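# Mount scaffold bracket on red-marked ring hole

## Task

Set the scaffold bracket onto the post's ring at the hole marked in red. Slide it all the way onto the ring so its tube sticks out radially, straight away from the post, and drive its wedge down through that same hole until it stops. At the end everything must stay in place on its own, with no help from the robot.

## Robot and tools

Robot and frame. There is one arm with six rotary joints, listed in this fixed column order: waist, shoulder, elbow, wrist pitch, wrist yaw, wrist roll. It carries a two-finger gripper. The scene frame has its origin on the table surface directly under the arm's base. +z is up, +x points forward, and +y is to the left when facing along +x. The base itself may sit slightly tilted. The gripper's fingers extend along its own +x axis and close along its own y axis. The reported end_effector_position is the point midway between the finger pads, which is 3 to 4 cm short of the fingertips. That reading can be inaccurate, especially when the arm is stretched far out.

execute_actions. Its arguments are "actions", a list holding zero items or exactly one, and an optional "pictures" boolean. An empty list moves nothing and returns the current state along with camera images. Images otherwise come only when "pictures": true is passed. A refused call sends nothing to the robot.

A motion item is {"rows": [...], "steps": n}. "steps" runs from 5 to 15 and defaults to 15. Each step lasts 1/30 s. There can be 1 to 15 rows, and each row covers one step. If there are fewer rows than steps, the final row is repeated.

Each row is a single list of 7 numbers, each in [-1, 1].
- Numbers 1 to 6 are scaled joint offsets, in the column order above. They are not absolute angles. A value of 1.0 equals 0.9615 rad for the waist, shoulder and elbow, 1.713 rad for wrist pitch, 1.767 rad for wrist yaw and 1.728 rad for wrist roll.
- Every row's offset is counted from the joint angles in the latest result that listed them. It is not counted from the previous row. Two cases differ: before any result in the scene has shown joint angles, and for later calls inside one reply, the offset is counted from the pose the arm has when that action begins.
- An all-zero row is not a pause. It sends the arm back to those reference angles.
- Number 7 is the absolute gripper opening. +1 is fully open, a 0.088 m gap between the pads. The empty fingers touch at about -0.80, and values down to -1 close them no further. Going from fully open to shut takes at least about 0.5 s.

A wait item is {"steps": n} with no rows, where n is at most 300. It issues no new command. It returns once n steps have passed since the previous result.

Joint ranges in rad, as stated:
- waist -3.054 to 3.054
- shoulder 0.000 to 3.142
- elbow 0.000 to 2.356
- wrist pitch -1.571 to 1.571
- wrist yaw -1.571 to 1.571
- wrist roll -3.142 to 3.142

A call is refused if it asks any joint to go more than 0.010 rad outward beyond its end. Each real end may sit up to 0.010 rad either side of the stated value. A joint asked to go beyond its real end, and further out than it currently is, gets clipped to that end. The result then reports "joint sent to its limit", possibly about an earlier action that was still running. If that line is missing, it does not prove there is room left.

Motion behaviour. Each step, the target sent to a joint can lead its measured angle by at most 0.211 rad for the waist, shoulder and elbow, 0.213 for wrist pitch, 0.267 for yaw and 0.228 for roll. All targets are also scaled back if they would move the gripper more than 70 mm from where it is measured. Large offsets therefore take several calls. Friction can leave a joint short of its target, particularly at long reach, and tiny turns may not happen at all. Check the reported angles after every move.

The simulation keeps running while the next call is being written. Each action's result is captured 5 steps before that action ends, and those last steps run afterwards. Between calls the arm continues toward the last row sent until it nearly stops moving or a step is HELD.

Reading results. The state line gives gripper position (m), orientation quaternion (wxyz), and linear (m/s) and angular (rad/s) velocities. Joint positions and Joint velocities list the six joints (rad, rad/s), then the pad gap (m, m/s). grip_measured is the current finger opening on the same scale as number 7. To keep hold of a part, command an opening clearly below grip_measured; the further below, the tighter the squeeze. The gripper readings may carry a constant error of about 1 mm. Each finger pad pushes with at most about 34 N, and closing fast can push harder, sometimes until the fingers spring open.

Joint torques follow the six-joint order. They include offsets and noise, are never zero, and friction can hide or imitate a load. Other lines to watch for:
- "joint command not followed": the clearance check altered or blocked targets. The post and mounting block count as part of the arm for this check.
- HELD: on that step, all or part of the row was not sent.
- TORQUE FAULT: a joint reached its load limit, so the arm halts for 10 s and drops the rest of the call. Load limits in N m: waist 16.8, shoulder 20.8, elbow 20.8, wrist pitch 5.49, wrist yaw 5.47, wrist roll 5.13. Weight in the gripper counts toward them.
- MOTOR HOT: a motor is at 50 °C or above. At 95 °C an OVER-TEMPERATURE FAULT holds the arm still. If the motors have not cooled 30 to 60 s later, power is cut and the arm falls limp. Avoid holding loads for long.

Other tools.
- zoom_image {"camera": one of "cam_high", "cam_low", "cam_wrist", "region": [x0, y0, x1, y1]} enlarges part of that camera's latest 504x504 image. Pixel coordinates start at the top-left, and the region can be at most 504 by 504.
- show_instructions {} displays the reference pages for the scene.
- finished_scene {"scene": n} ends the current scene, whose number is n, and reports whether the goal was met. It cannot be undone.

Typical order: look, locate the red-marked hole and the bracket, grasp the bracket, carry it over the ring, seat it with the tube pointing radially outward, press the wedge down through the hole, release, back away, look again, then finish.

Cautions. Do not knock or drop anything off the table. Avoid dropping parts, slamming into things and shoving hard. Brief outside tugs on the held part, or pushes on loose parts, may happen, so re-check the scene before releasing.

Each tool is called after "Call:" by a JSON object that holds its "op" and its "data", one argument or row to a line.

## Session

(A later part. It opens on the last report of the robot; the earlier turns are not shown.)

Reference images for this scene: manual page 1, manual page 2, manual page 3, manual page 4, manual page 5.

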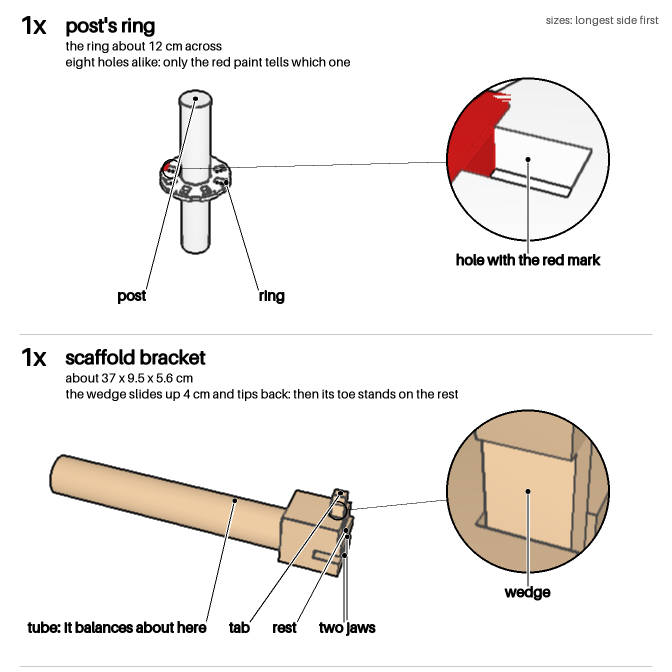

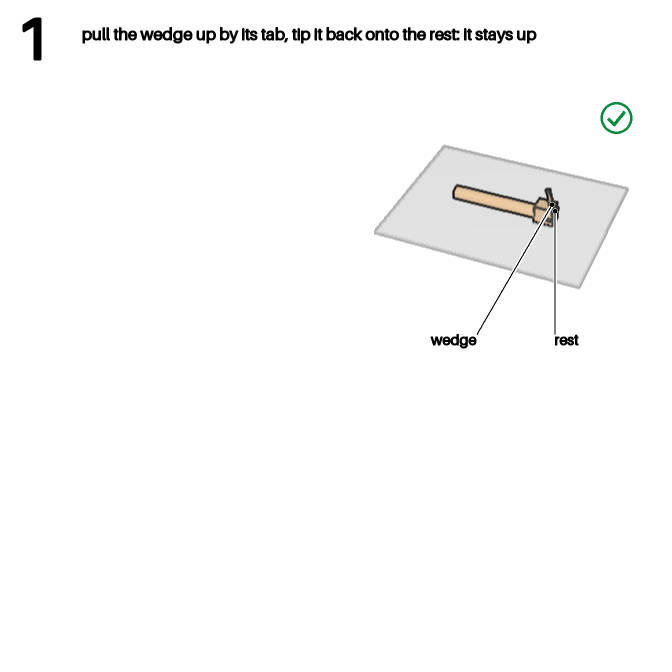

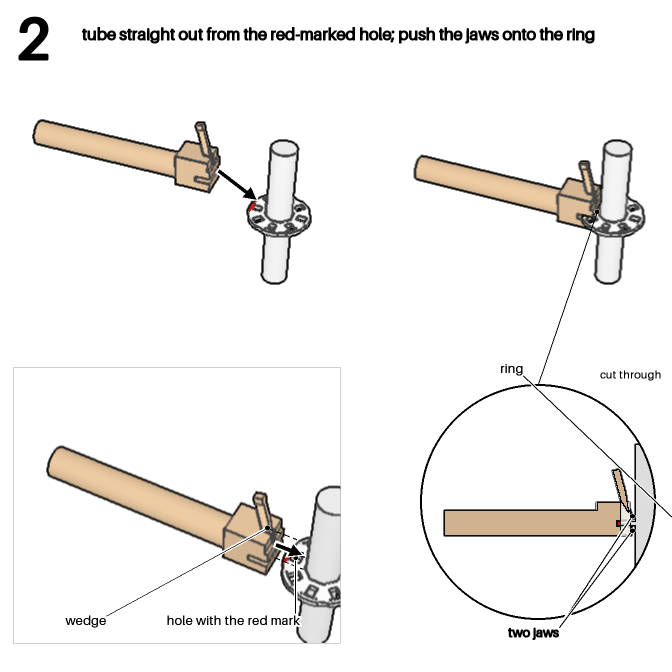

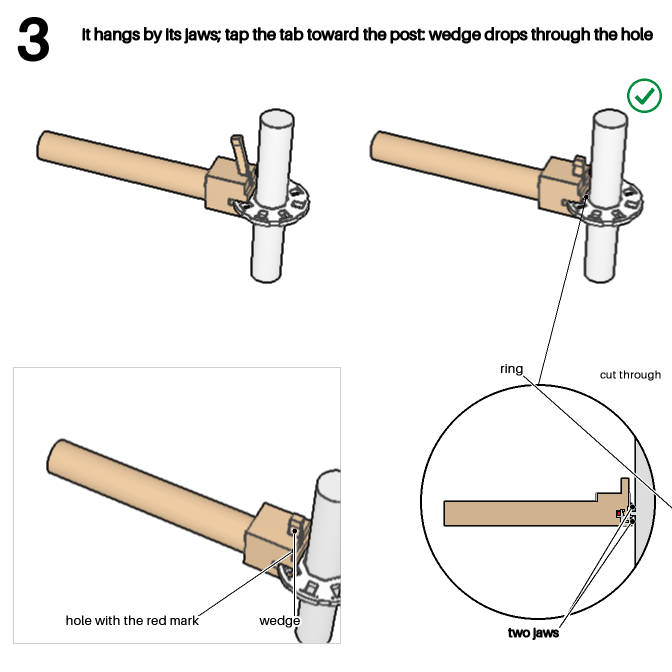

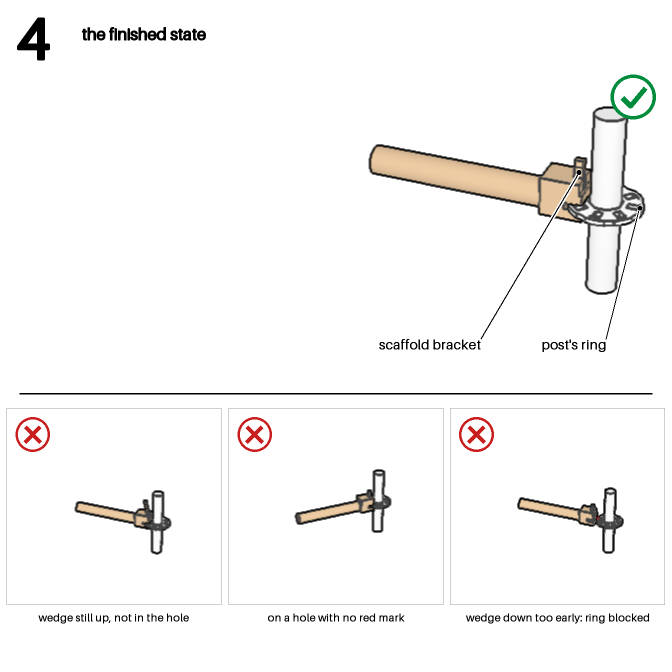

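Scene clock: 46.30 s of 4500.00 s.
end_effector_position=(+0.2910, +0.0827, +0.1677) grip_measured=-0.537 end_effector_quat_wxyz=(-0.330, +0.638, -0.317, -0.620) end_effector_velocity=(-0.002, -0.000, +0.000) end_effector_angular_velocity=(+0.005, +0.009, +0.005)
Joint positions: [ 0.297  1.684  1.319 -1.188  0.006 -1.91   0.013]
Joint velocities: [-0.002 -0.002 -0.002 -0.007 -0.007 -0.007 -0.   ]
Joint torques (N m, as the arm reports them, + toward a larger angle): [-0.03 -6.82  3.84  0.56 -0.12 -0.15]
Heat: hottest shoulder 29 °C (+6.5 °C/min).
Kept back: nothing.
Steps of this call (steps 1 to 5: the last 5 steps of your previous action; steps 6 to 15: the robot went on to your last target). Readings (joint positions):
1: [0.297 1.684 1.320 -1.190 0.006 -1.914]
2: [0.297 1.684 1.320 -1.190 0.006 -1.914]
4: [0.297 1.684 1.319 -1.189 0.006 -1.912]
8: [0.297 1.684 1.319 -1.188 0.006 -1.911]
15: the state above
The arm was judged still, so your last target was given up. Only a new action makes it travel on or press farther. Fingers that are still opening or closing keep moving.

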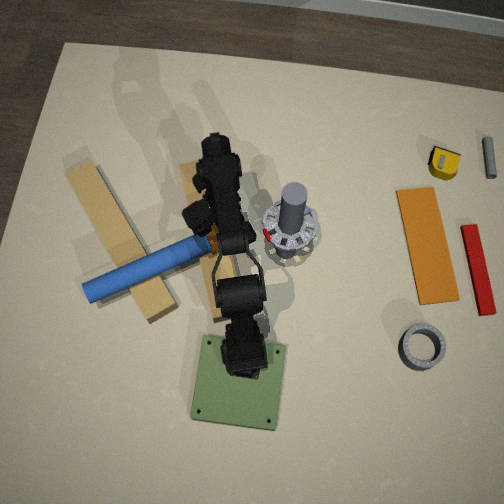

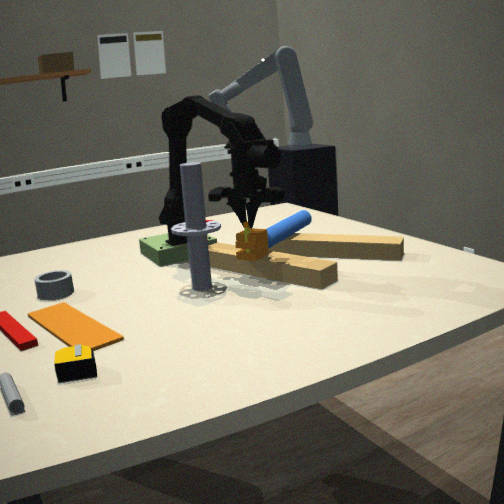

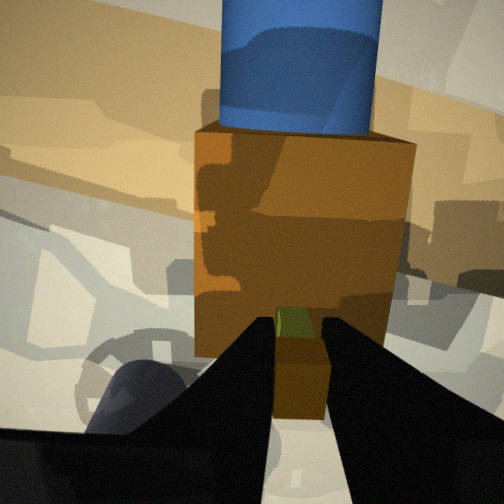

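Call:
{"op": "execute_actions", "data": {
  "actions": [
    {"rows":[[0,-0.001,0.015,-0.008,0,0,-0.9],[0,-0.002,0.03,-0.016,0,0,-0.9],[0,-0.003,0.045,-0.024,0,0,-0.9],[0,-0.004,0.06,-0.032,0,0,-0.9],[0,-0.005,0.075,-0.04,0,0,-0.9],[0,-0.006,0.09,-0.048,0,0,-0.9],[0,-0.007,0.105,-0.056,0,0,-0.9],[0,-0.007,0.12,-0.064,0,0,-0.9]],"steps":15}
  ]
}}

Call:
{"op": "execute_actions", "data": {
  "actions": [
    {"steps":12}
  ],
  "pictures": true
}}

Call:
{"op": "zoom_image", "data": {
  "camera": "cam_low",
  "region": [180, 150, 330, 290]
}}

Scene clock: 47.17 s of 4500.00 s.
end_effector_position=(+0.2918, +0.0831, +0.1907) grip_measured=-0.540 end_effector_quat_wxyz=(-0.331, +0.636, -0.319, -0.620) end_effector_velocity=(+0.011, +0.002, +0.063) end_effector_angular_velocity=(+0.027, -0.071, +0.015)
Joint positions: [ 0.297  1.684  1.41  -1.281  0.005 -1.907  0.013]
Joint velocities: [-0.007 -0.027  0.217 -0.168 -0.007 -0.022 -0.001]
Joint torques (N m, as the arm reports them, + toward a larger angle): [-0.03 -7.82  5.22  0.41 -0.09 -0.11]
Heat: hottest shoulder 29 °C (+6.4 °C/min).
Steps of this call (steps 1 to 16: nothing new was sent; steps 17 to 26: the first 10 steps of this action). Readings (joint positions):
17: [0.297 1.684 1.319 -1.186 0.005 -1.910]
18: [0.297 1.684 1.322 -1.189 0.005 -1.909]
20: [0.297 1.684 1.338 -1.207 0.005 -1.908]
24: [0.297 1.684 1.391 -1.263 0.005 -1.907]
26: the state above

Scene clock: 47.57 s of 4500.00 s.
end_effector_position=(+0.2926, +0.0833, +0.1947) grip_measured=-0.542 end_effector_quat_wxyz=(-0.332, +0.637, -0.317, -0.619) end_effector_velocity=(-0.003, +0.001, +0.001) end_effector_angular_velocity=(+0.006, +0.004, +0.025)
Joint positions: [ 0.297  1.683  1.425 -1.293  0.005 -1.907  0.012]
Joint velocities: [ 0.002 -0.007 -0.002 -0.007 -0.007 -0.022 -0.   ]
Joint torques (N m, as the arm reports them, + toward a larger angle): [-0.01 -7.81  5.5   0.2  -0.1  -0.1 ]
Heat: hottest shoulder 29 °C (+6.3 °C/min).
Kept back: nothing.
Steps of this call (steps 1 to 5: the last 5 steps of your previous action; steps 6 to 12: the robot went on to your last target). Readings (joint positions):
1: [0.297 1.683 1.416 -1.286 0.005 -1.907]
2: [0.297 1.683 1.420 -1.288 0.005 -1.907]
4: [0.297 1.683 1.423 -1.291 0.005 -1.907]
8: [0.297 1.683 1.425 -1.292 0.005 -1.907]
12: the state above

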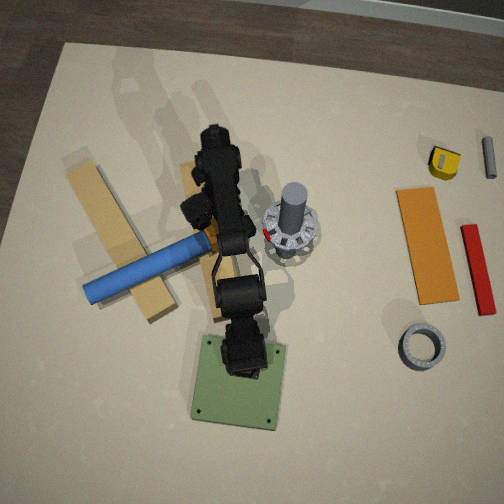

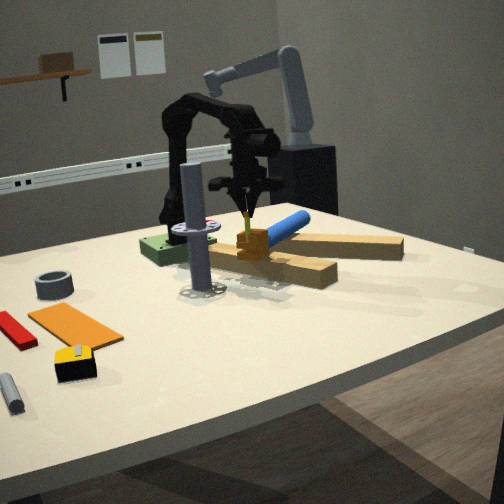

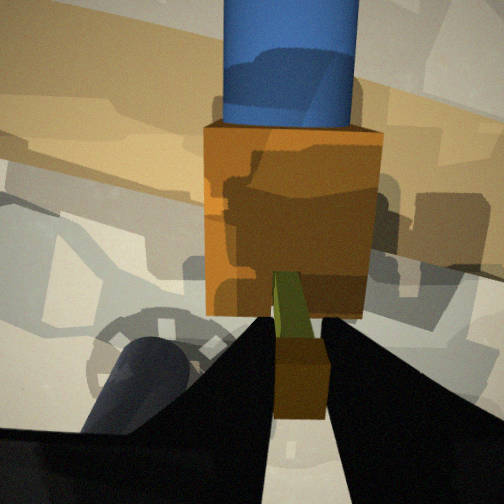

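Region (180, 150, 330, 290) of cam_low's 504x504 image, scaled by 3.360, with more detail than that image has; it fills the top 470 rows of this view, and the rest is white.

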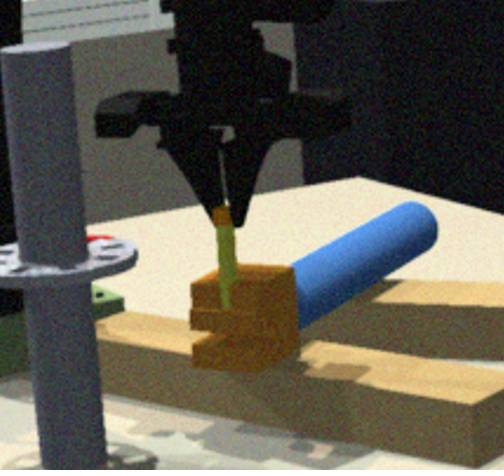

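Call:
{"op": "execute_actions", "data": {
  "actions": [
    {"rows":[[0.01,-0.004,-0.005,0,0,0.006,-0.9],[0.02,-0.008,-0.01,0.001,0,0.011,-0.9],[0.03,-0.012,-0.015,0.001,0,0.017,-0.9],[0.04,-0.016,-0.02,0.002,0,0.022,-0.9],[0.05,-0.02,-0.026,0.002,0,0.028,-0.9],[0.061,-0.024,-0.032,0.003,0,0.034,-0.9]],"steps":15}
  ]
}}

Call:
{"op": "execute_actions", "data": {
  "actions": [
    {"steps":12}
  ],
  "pictures": true
}}

Call:
{"op": "zoom_image", "data": {
  "camera": "cam_low",
  "region": [180, 150, 330, 290]
}}

Scene clock: 48.33 s of 4500.00 s.
end_effector_position=(+0.2847, +0.0953, +0.1935) grip_measured=-0.544 end_effector_quat_wxyz=(-0.330, +0.638, -0.321, -0.617) end_effector_velocity=(-0.014, +0.018, -0.003) end_effector_angular_velocity=(-0.009, +0.004, +0.024)
Joint positions: [ 0.347  1.67   1.406 -1.289  0.014 -1.855  0.012]
Joint velocities: [ 0.076 -0.022 -0.037  0.007  0.007  0.051  0.   ]
Joint torques (N m, as the arm reports them, + toward a larger angle): [ 0.2  -8.18  3.75  0.56 -0.49  0.03]
Heat: hottest shoulder 29 °C (+6.2 °C/min).
Steps of this call (steps 1 to 13: the robot went on to your last target; steps 14 to 23: the first 10 steps of this action). Readings (joint positions):
14: [0.297 1.683 1.425 -1.293 0.005 -1.907]
15: [0.299 1.683 1.425 -1.293 0.006 -1.903]
17: [0.307 1.682 1.423 -1.292 0.014 -1.889]
21: [0.338 1.672 1.409 -1.289 0.015 -1.860]
23: the state above

Scene clock: 48.73 s of 4500.00 s.
end_effector_position=(+0.2842, +0.0959, +0.1935) grip_measured=-0.544 end_effector_quat_wxyz=(-0.331, +0.638, -0.321, -0.616) end_effector_velocity=(+0.002, +0.003, -0.001) end_effector_angular_velocity=(+0.027, -0.009, -0.009)
Joint positions: [ 0.35   1.668  1.404 -1.288  0.014 -1.851  0.012]
Joint velocities: [-0.002 -0.002 -0.007  0.022 -0.022  0.007  0.   ]
Joint torques (N m, as the arm reports them, + toward a larger angle): [ 0.65 -8.09  3.7   0.54 -0.53  0.04]
Heat: hottest shoulder 29 °C (+6.2 °C/min).
Kept back: nothing.
Steps of this call (steps 1 to 5: the last 5 steps of your previous action; steps 6 to 12: the robot went on to your last target). Readings (joint positions):
1: [0.349 1.669 1.405 -1.289 0.014 -1.854]
2: [0.350 1.669 1.405 -1.289 0.014 -1.853]
4: [0.350 1.669 1.404 -1.289 0.014 -1.852]
8: [0.350 1.668 1.404 -1.288 0.014 -1.851]
12: the state above

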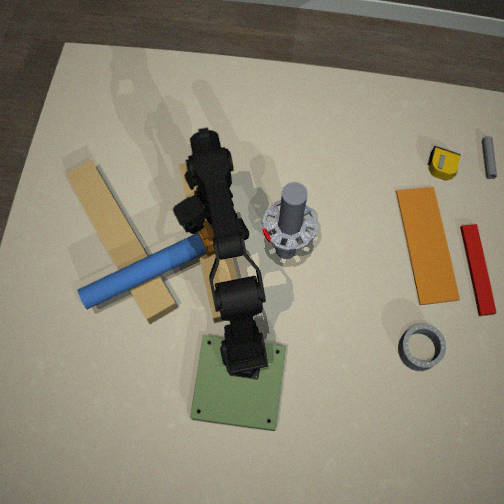

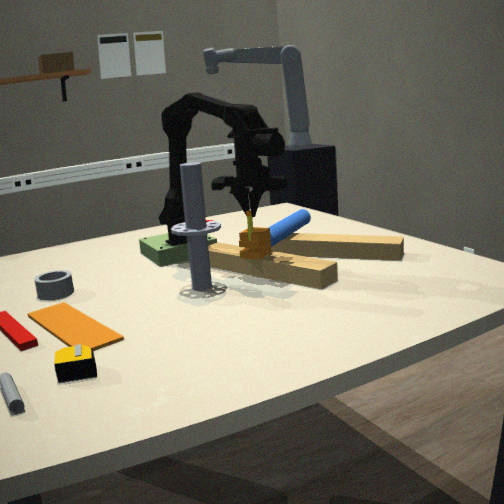

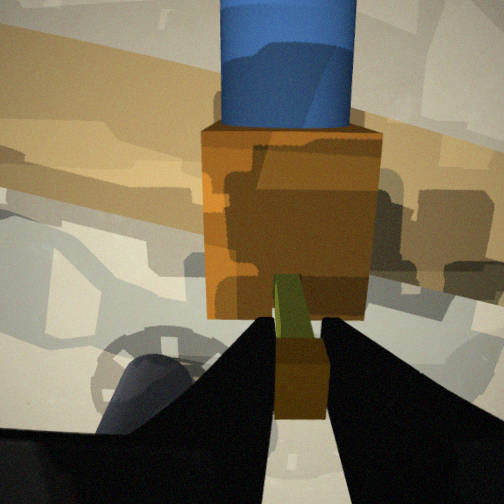

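Region (180, 150, 330, 290) of cam_low's 504x504 image, scaled by 3.360, with more detail than that image has; it fills the top 470 rows of this view, and the rest is white.

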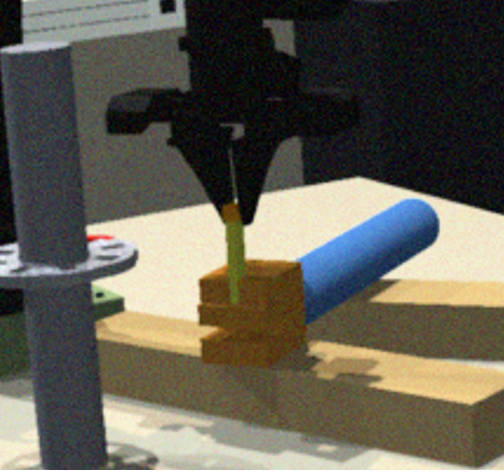

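Call:
{"op": "execute_actions", "data": {
  "actions": [
    {"rows":[[0,0,0,0,0,0,-0.58],[0,0,0,0,0,0,-0.58],[0,0,0,0,0,0,-0.58],[0,0,0,0,0,0,-0.58],[0.01,-0.004,-0.006,0.001,0,0.006,-0.58],[0.02,-0.008,-0.012,0.002,0,0.011,-0.58],[0.03,-0.012,-0.018,0.003,0,0.017,-0.58],[0.04,-0.016,-0.025,0.005,0,0.022,-0.58],[0.05,-0.02,-0.033,0.007,0,0.028,-0.58],[0.061,-0.024,-0.042,0.009,0,0.034,-0.58]],"steps":15}
  ]
}}

Call:
{"op": "execute_actions", "data": {
  "actions": [
    {"steps":12}
  ],
  "pictures": true
}}

Call:
{"op": "zoom_image", "data": {
  "camera": "cam_low",
  "region": [180, 150, 330, 290]
}}

Scene clock: 50.13 s of 4500.00 s.
end_effector_position=(+0.2807, +0.1008, +0.1917) grip_measured=-0.543 end_effector_quat_wxyz=(-0.332, +0.640, -0.326, -0.612) end_effector_velocity=(-0.050, +0.068, -0.019) end_effector_angular_velocity=(+0.033, -0.009, -0.038)
Joint positions: [ 0.374  1.662  1.389 -1.28   0.025 -1.816  0.012]
Joint velocities: [ 0.261 -0.1   -0.183  0.095 -0.022  0.3   -0.   ]
Joint torques (N m, as the arm reports them, + toward a larger angle): [ 1.27 -8.    3.58  0.5  -0.62  0.04]
Heat: hottest shoulder 30 °C (+7.2 °C/min).
Steps of this call (steps 1 to 15: the robot went on to your last target; steps 16 to 32: nothing new was sent; steps 33 to 42: the first 10 steps of this action). Readings (joint positions):
33: [0.350 1.668 1.404 -1.288 0.014 -1.849]
34: [0.350 1.668 1.404 -1.288 0.014 -1.849]
36: [0.350 1.668 1.404 -1.288 0.014 -1.849]
40: [0.360 1.667 1.400 -1.286 0.023 -1.835]
42: the state above

Scene clock: 50.53 s of 4500.00 s.
end_effector_position=(+0.2756, +0.1076, +0.1899) grip_measured=-0.543 end_effector_quat_wxyz=(-0.330, +0.640, -0.324, -0.613) end_effector_velocity=(-0.005, -0.002, -0.000) end_effector_angular_velocity=(-0.001, +0.023, -0.010)
Joint positions: [ 0.401  1.654  1.374 -1.273  0.023 -1.795  0.012]
Joint velocities: [-0.002 -0.002 -0.002 -0.022 -0.007  0.007 -0.   ]
Joint torques (N m, as the arm reports them, + toward a larger angle): [ 0.65 -7.89  3.67  0.52 -0.52  0.07]
Heat: hottest shoulder 30 °C (+7.1 °C/min).
Kept back: nothing.
Steps of this call (steps 1 to 5: the last 5 steps of your previous action; steps 6 to 12: the robot went on to your last target). Readings (joint positions):
1: [0.383 1.659 1.384 -1.277 0.025 -1.807]
2: [0.390 1.657 1.380 -1.276 0.024 -1.802]
4: [0.399 1.655 1.376 -1.275 0.023 -1.797]
8: [0.401 1.654 1.374 -1.274 0.023 -1.796]
12: the state above

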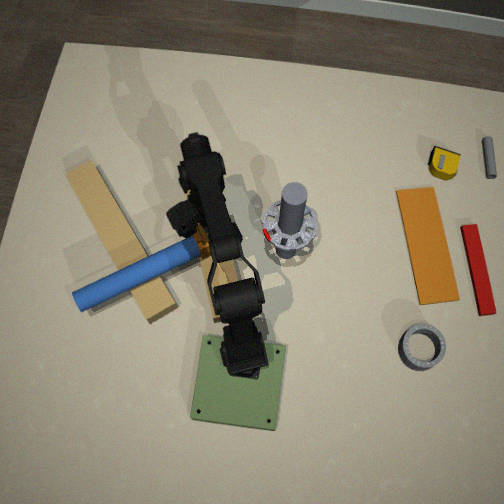

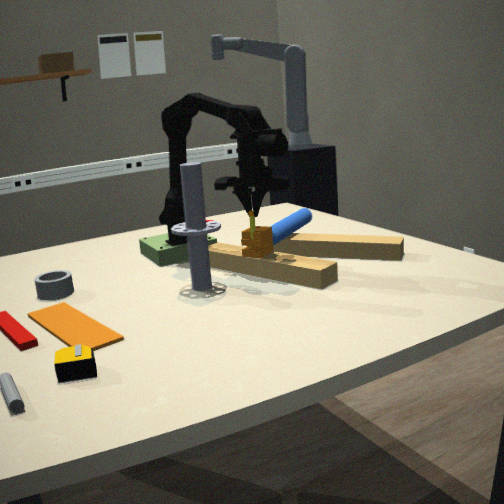

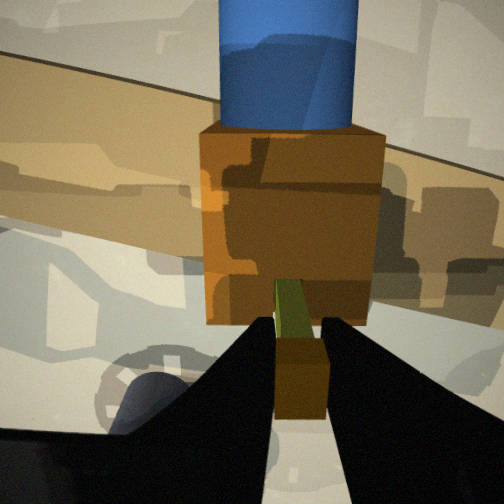

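Region (180, 150, 330, 290) of cam_low's 504x504 image, scaled by 3.360, with more detail than that image has; it fills the top 470 rows of this view, and the rest is white.

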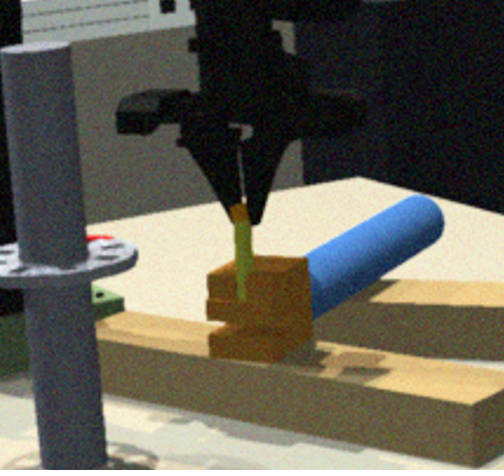

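Call:
{"op": "execute_actions", "data": {
  "actions": [
    {"rows":[[0.017,-0.006,-0.01,0.005,0.011,0.009,-0.75],[0.034,-0.013,-0.021,0.01,0.022,0.019,-0.75],[0.051,-0.019,-0.031,0.015,0.033,0.028,-0.75],[0.068,-0.025,-0.041,0.02,0.044,0.038,-0.75],[0.085,-0.031,-0.052,0.025,0.055,0.047,-0.75],[0.102,-0.038,-0.062,0.03,0.066,0.057,-0.75],[0.119,-0.044,-0.072,0.035,0.077,0.066,-0.75],[0.136,-0.05,-0.083,0.04,0.088,0.076,-0.75],[0.153,-0.056,-0.093,0.046,0.098,0.085,-0.75],[0.17,-0.063,-0.103,0.051,0.109,0.095,-0.75],[0.187,-0.069,-0.114,0.056,0.12,0.104,-0.75],[0.204,-0.075,-0.124,0.061,0.131,0.114,-0.75],[0.221,-0.081,-0.134,0.066,0.142,0.123,-0.75],[0.238,-0.088,-0.145,0.071,0.153,0.133,-0.75],[0.255,-0.094,-0.155,0.076,0.164,0.142,-0.75]],"steps":15}
  ]
}}

Call:
{"op": "execute_actions", "data": {
  "actions": [
    {"steps":20}
  ],
  "pictures": true
}}

Call:
{"op": "zoom_image", "data": {
  "camera": "cam_low",
  "region": [180, 150, 330, 290]
}}

Scene clock: 51.93 s of 4500.00 s.
end_effector_position=(+0.2690, +0.1166, +0.1884) grip_measured=-0.543 end_effector_quat_wxyz=(-0.314, +0.688, -0.343, -0.557) end_effector_velocity=(-0.036, +0.047, -0.001) end_effector_angular_velocity=(-0.372, -0.469, -0.031)
Joint positions: [ 0.514  1.609  1.311 -1.217  0.175 -1.678  0.012]
Joint velocities: [ 0.491 -0.198 -0.276  0.227  0.579  0.491 -0.   ]
Joint torques (N m, as the arm reports them, + toward a larger angle): [ 1.08 -6.69  3.39  1.31 -0.2   0.25]
Heat: hottest shoulder 30 °C (+6.9 °C/min).
Steps of this call (steps 1 to 30: the robot went on to your last target; steps 31 to 32: nothing new was sent; steps 33 to 42: the first 10 steps of this action). Readings (joint positions):
33: [0.403 1.654 1.373 -1.273 0.024 -1.793]
34: [0.408 1.653 1.371 -1.271 0.030 -1.788]
36: [0.428 1.646 1.361 -1.262 0.061 -1.765]
40: [0.482 1.623 1.329 -1.234 0.137 -1.710]
42: the state above

Scene clock: 52.60 s of 4500.00 s.
end_effector_position=(+0.2599, +0.1296, +0.1879) grip_measured=-0.543 end_effector_quat_wxyz=(-0.309, +0.732, -0.345, -0.499) end_effector_velocity=(-0.000, -0.000, +0.000) end_effector_angular_velocity=(-0.004, -0.009, +0.009)
Joint positions: [ 0.64   1.562  1.239 -1.155  0.316 -1.56   0.012]
Joint velocities: [ 0.002 -0.007 -0.007  0.007  0.007 -0.007 -0.   ]
Joint torques (N m, as the arm reports them, + toward a larger angle): [ 0.67 -6.18  3.42  1.51 -0.03  0.31]
Heat: hottest shoulder 30 °C (+6.8 °C/min).
Kept back: nothing.
Steps of this call (steps 1 to 5: the last 5 steps of your previous action; steps 6 to 20: the robot went on to your last target). Readings (joint positions):
1: [0.531 1.603 1.302 -1.209 0.194 -1.663]
2: [0.547 1.596 1.292 -1.201 0.213 -1.647]
4: [0.580 1.584 1.273 -1.184 0.252 -1.615]
8: [0.629 1.566 1.246 -1.161 0.302 -1.572]
20: the state above

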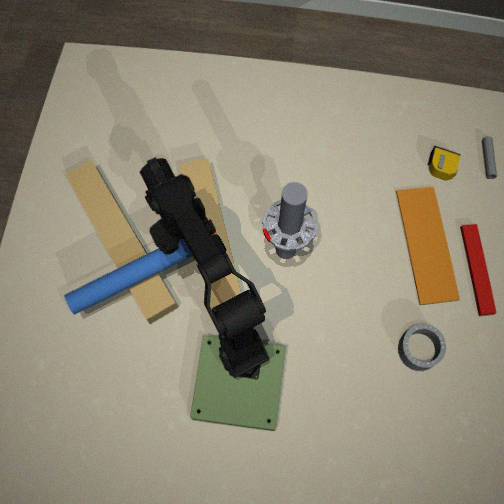

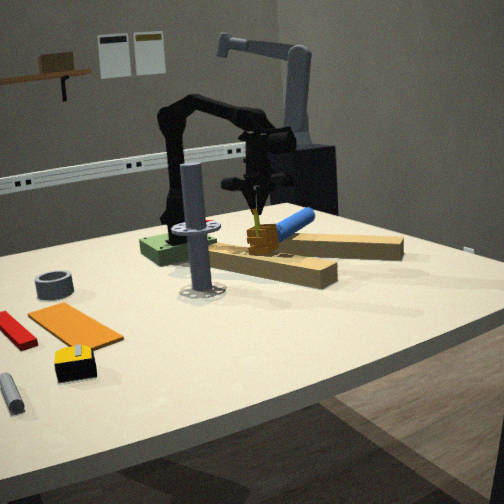

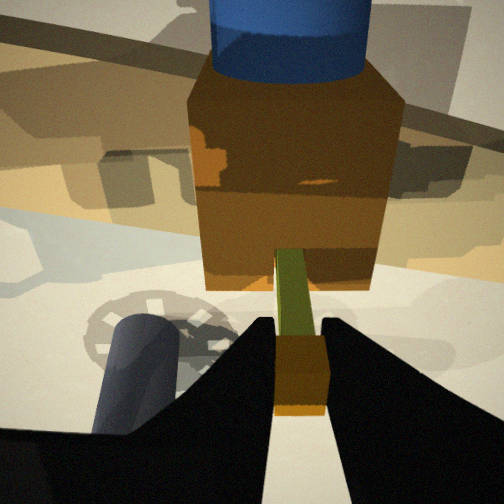

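Region (180, 150, 330, 290) of cam_low's 504x504 image, scaled by 3.360, with more detail than that image has; it fills the top 470 rows of this view, and the rest is white.

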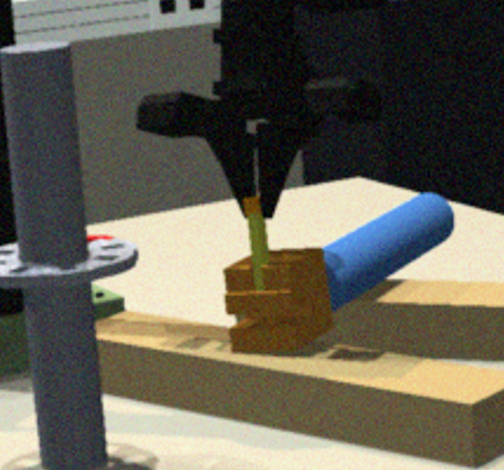

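Call:
{"op": "execute_actions", "data": {
  "actions": [
    {"rows":[[0,0,0,0,0,0,-0.45],[0,0,0,0,0,0,-0.4],[0,0,0,0,0,0,-0.3],[0,0,0,0,0,0,-0.1],[0,0,0,0,0,0,0.2]],"steps":15}
  ]
}}

Call:
{"op": "execute_actions", "data": {
  "actions": [
    {"steps":15}
  ],
  "pictures": true
}}

Call:
{"op": "zoom_image", "data": {
  "camera": "cam_low",
  "region": [180, 150, 330, 290]
}}

Scene clock: 53.20 s of 4500.00 s.
end_effector_position=(+0.2605, +0.1298, +0.1881) grip_measured=+0.146 end_effector_quat_wxyz=(-0.310, +0.733, -0.344, -0.498) end_effector_velocity=(+0.000, +0.001, +0.001) end_effector_angular_velocity=(+0.015, -0.007, -0.009)
Joint positions: [ 0.64   1.562  1.238 -1.152  0.318 -1.559  0.046]
Joint velocities: [-0.002 -0.007 -0.002  0.007 -0.007  0.007  0.023]
Joint torques (N m, as the arm reports them, + toward a larger angle): [-0.13 -6.32  4.72  0.44  0.03 -0.05]
Heat: hottest shoulder 30 °C (+6.8 °C/min).
Steps of this call (steps 1 to 8: the robot went on to your last target; steps 9 to 18: the first 10 steps of this action). Readings (joint positions):
9: [0.640 1.562 1.238 -1.155 0.317 -1.560]
10: [0.640 1.562 1.238 -1.153 0.318 -1.559]
12: [0.640 1.562 1.238 -1.150 0.318 -1.559]
16: [0.640 1.562 1.238 -1.152 0.318 -1.559]
18: the state above

Scene clock: 53.70 s of 4500.00 s.
end_effector_position=(+0.2605, +0.1298, +0.1881) grip_measured=+0.200 end_effector_quat_wxyz=(-0.310, +0.733, -0.344, -0.498) end_effector_velocity=(+0.000, +0.003, +0.002) end_effector_angular_velocity=(+0.026, +0.000, +0.007)
Joint positions: [ 0.64   1.562  1.238 -1.152  0.318 -1.559  0.049]
Joint velocities: [-0.002 -0.007  0.002  0.007 -0.022 -0.007 -0.   ]
Joint torques (N m, as the arm reports them, + toward a larger angle): [-0.15 -6.36  4.76  0.44  0.03 -0.04]
Heat: hottest shoulder 30 °C (+6.7 °C/min).
Kept back: nothing.
Steps of this call (steps 1 to 5: the last 5 steps of your previous action; steps 6 to 15: the robot went on to your last target). Readings (joint positions):
1: [0.640 1.562 1.238 -1.152 0.318 -1.559]
2: [0.640 1.562 1.238 -1.152 0.318 -1.559]
4: [0.640 1.562 1.238 -1.152 0.318 -1.559]
8: [0.640 1.562 1.238 -1.152 0.318 -1.559]
15: the state above
The arm was judged still, so your last target was given up. Only a new action makes it travel on or press farther. Fingers that are still opening or closing keep moving.

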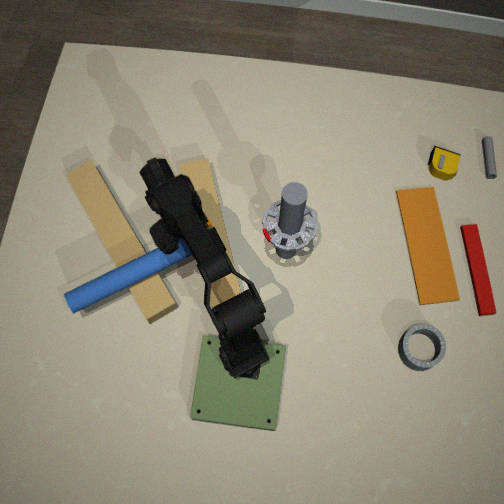

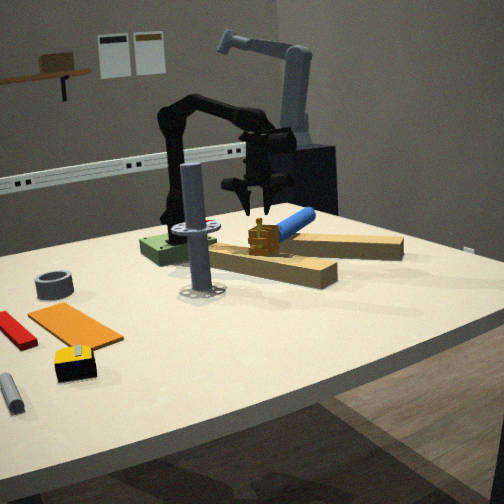

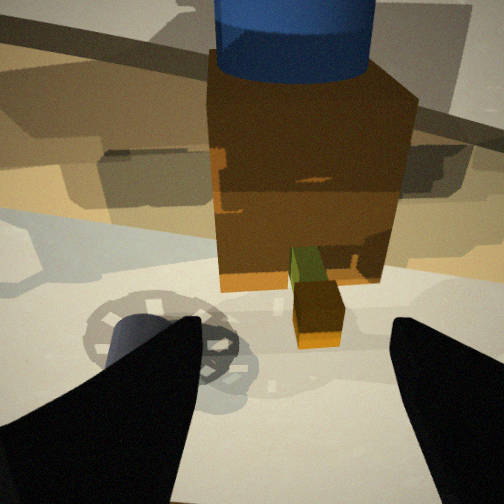

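Region (180, 150, 330, 290) of cam_low's 504x504 image, scaled by 3.360, with more detail than that image has; it fills the top 470 rows of this view, and the rest is white.

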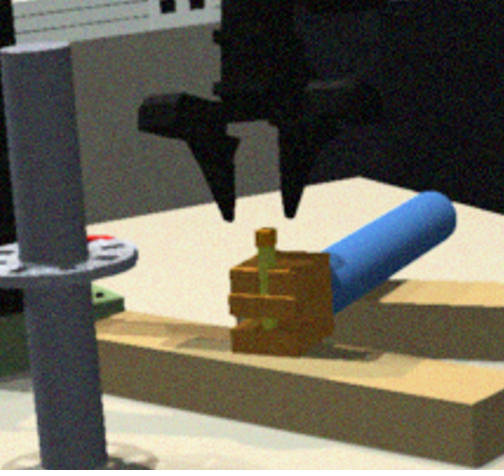

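Call:
{"op": "execute_actions", "data": {
  "actions": [
    {"rows":[[-0.03,0.016,0.02,-0.009,-0.022,-0.017,0.4],[-0.06,0.032,0.04,-0.018,-0.044,-0.035,0.4],[-0.09,0.048,0.06,-0.027,-0.066,-0.052,0.4],[-0.12,0.064,0.08,-0.036,-0.088,-0.07,0.4],[-0.15,0.08,0.1,-0.045,-0.11,-0.087,0.4],[-0.18,0.096,0.12,-0.054,-0.132,-0.104,0.4],[-0.21,0.112,0.14,-0.063,-0.154,-0.122,0.4],[-0.235,0.129,0.165,-0.071,-0.178,-0.139,0.4]],"steps":15}
  ]
}}

Call:
{"op": "execute_actions", "data": {
  "actions": [
    {"steps":15}
  ],
  "pictures": true
}}

Call:
{"op": "zoom_image", "data": {
  "camera": "cam_low",
  "region": [180, 150, 330, 290]
}}

Scene clock: 55.10 s of 4500.00 s.
end_effector_position=(+0.2767, +0.1156, +0.1860) grip_measured=+0.395 end_effector_quat_wxyz=(-0.324, +0.650, -0.327, -0.605) end_effector_velocity=(+0.065, -0.045, +0.003) end_effector_angular_velocity=(+0.381, +0.293, -0.042)
Joint positions: [ 0.438  1.664  1.368 -1.251  0.052 -1.764  0.058]
Joint velocities: [-0.462  0.242  0.291 -0.139 -0.476 -0.403  0.002]
Joint torques (N m, as the arm reports them, + toward a larger angle): [ 1.07 -6.63  5.11  0.01 -0.37 -0.09]
Heat: hottest shoulder 30 °C (+6.5 °C/min).
Steps of this call (steps 1 to 32: nothing new was sent; steps 33 to 42: the first 10 steps of this action). Readings (joint positions):
33: [0.637 1.563 1.240 -1.154 0.310 -1.565]
34: [0.629 1.567 1.245 -1.163 0.291 -1.579]
36: [0.591 1.585 1.270 -1.184 0.236 -1.621]
40: [0.482 1.641 1.341 -1.237 0.099 -1.728]
42: the state above

Scene clock: 55.60 s of 4500.00 s.
end_effector_position=(+0.2774, +0.1160, +0.1870) grip_measured=+0.400 end_effector_quat_wxyz=(-0.327, +0.637, -0.317, -0.622) end_effector_velocity=(-0.002, -0.000, -0.001) end_effector_angular_velocity=(+0.002, +0.014, +0.005)
Joint positions: [ 0.416  1.678  1.389 -1.271  0.007 -1.797  0.059]
Joint velocities: [-0.002  0.002 -0.002 -0.007 -0.007 -0.007  0.   ]
Joint torques (N m, as the arm reports them, + toward a larger angle): [-0.29 -6.03  5.27  0.25 -0.28 -0.06]
Heat: hottest shoulder 30 °C (+6.5 °C/min).
Kept back: nothing.
Steps of this call (steps 1 to 5: the last 5 steps of your previous action; steps 6 to 15: the robot went on to your last target). Readings (joint positions):
1: [0.427 1.670 1.376 -1.257 0.039 -1.774]
2: [0.420 1.673 1.380 -1.262 0.029 -1.781]
4: [0.417 1.675 1.385 -1.267 0.017 -1.789]
8: [0.416 1.676 1.388 -1.270 0.009 -1.795]
15: the state above

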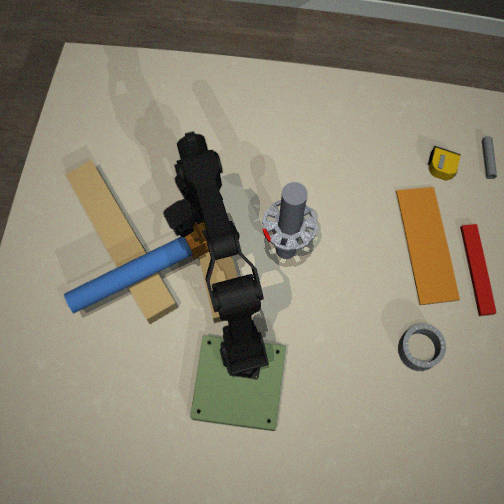

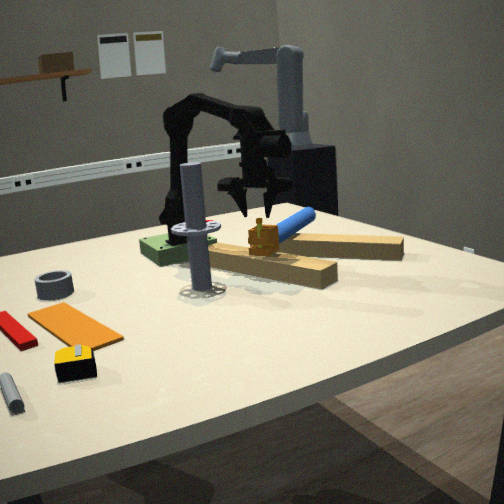

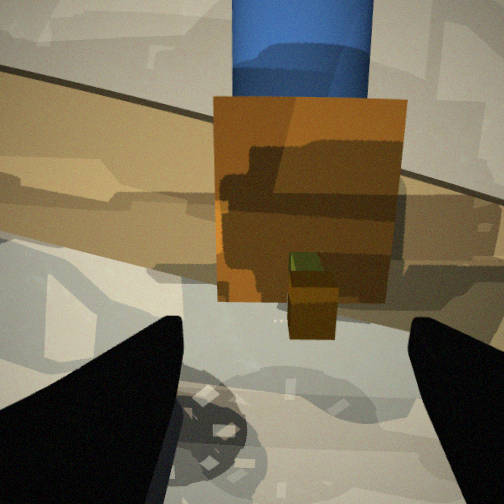

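Region (180, 150, 330, 290) of cam_low's 504x504 image, scaled by 3.360, with more detail than that image has; it fills the top 470 rows of this view, and the rest is white.

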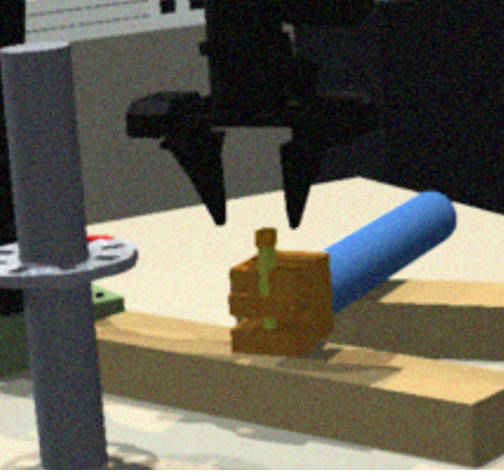

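Call:
{"op": "execute_actions", "data": {
  "actions": [
    {"rows":[[0.012,0.005,0,0,0,0.007,0.3],[0.025,0.01,0,0,0,0.014,0.3],[0.038,0.015,0,0,0,0.021,0.3],[0.038,0.017,-0.012,0.01,0,0.021,0.3],[0.038,0.019,-0.026,0.02,0,0.021,0.3],[0.038,0.021,-0.04,0.031,0,0.021,0.3],[0.038,0.022,-0.055,0.042,0,0.021,0.3]],"steps":15}
  ]
}}

Call:
{"op": "execute_actions", "data": {
  "actions": [
    {"steps":10}
  ],
  "pictures": true
}}

Call:
{"op": "zoom_image", "data": {
  "camera": "cam_low",
  "region": [180, 150, 330, 290]
}}

Scene clock: 56.33 s of 4500.00 s.
end_effector_position=(+0.2771, +0.1275, +0.1746) grip_measured=+0.303 end_effector_quat_wxyz=(-0.329, +0.639, -0.314, -0.621) end_effector_velocity=(-0.009, -0.002, -0.062) end_effector_angular_velocity=(-0.026, +0.109, -0.009)
Joint positions: [ 0.451  1.689  1.352 -1.213  0.006 -1.764  0.054]
Joint velocities: [-0.002  0.076 -0.159  0.125 -0.022  0.007 -0.001]
Joint torques (N m, as the arm reports them, + toward a larger angle): [ 0.09 -6.78  4.19  0.77 -0.13  0.04]
Heat: hottest shoulder 30 °C (+6.4 °C/min).
Steps of this call (steps 1 to 12: the robot went on to your last target; steps 13 to 22: the first 10 steps of this action). Readings (joint positions):
13: [0.417 1.678 1.389 -1.271 0.006 -1.796]
14: [0.419 1.678 1.389 -1.271 0.006 -1.791]
16: [0.432 1.680 1.389 -1.270 0.006 -1.777]
20: [0.450 1.684 1.365 -1.224 0.006 -1.766]
22: the state above

Scene clock: 56.67 s of 4500.00 s.
end_effector_position=(+0.2776, +0.1277, +0.1714) grip_measured=+0.300 end_effector_quat_wxyz=(-0.329, +0.639, -0.314, -0.621) end_effector_velocity=(-0.000, +0.003, -0.001) end_effector_angular_velocity=(+0.021, +0.007, +0.006)
Joint positions: [ 0.451  1.693  1.344 -1.202  0.006 -1.763  0.054]
Joint velocities: [-0.002  0.002 -0.002  0.007 -0.022 -0.007  0.   ]
Joint torques (N m, as the arm reports them, + toward a larger angle): [ 0.09 -6.55  3.86  0.71 -0.12  0.04]
Heat: hottest shoulder 30 °C (+6.4 °C/min).
Kept back: nothing.
Steps of this call (steps 1 to 5: the last 5 steps of your previous action; steps 6 to 10: the robot went on to your last target). Readings (joint positions):
1: [0.451 1.691 1.348 -1.210 0.006 -1.764]
2: [0.451 1.693 1.346 -1.207 0.006 -1.763]
4: [0.451 1.693 1.344 -1.204 0.006 -1.763]
8: [0.451 1.693 1.344 -1.202 0.006 -1.763]
10: the state above

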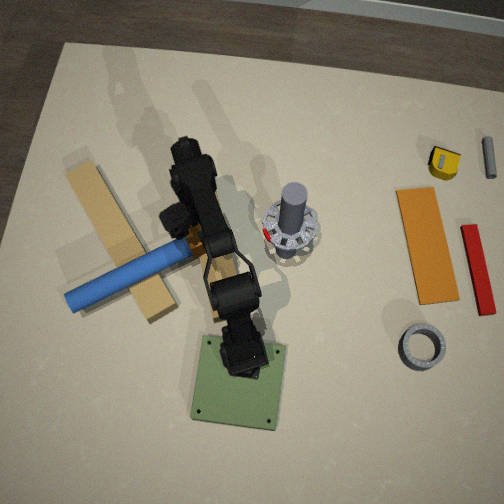

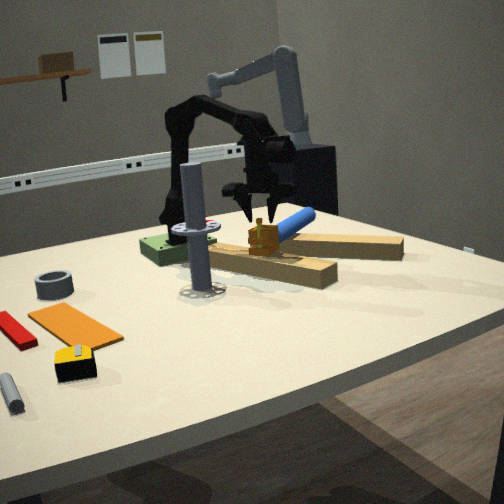

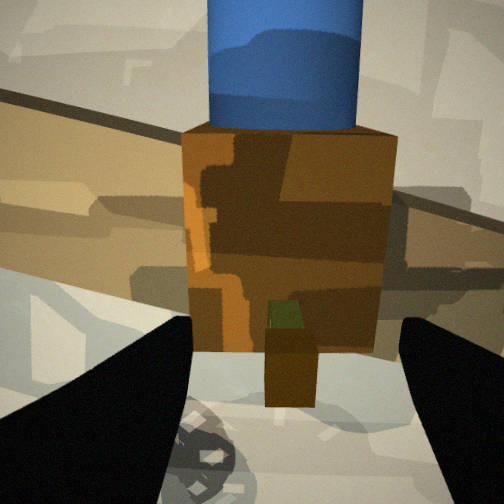

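Region (180, 150, 330, 290) of cam_low's 504x504 image, scaled by 3.360, with more detail than that image has; it fills the top 470 rows of this view, and the rest is white.

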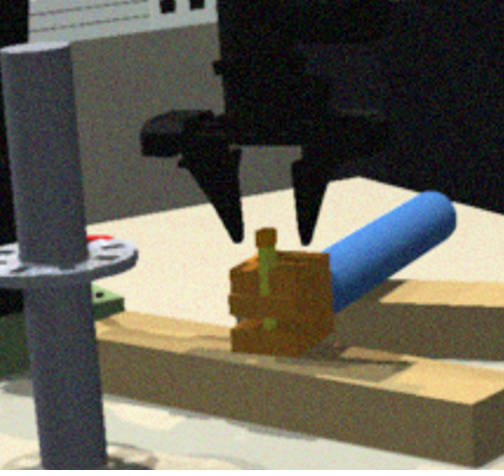

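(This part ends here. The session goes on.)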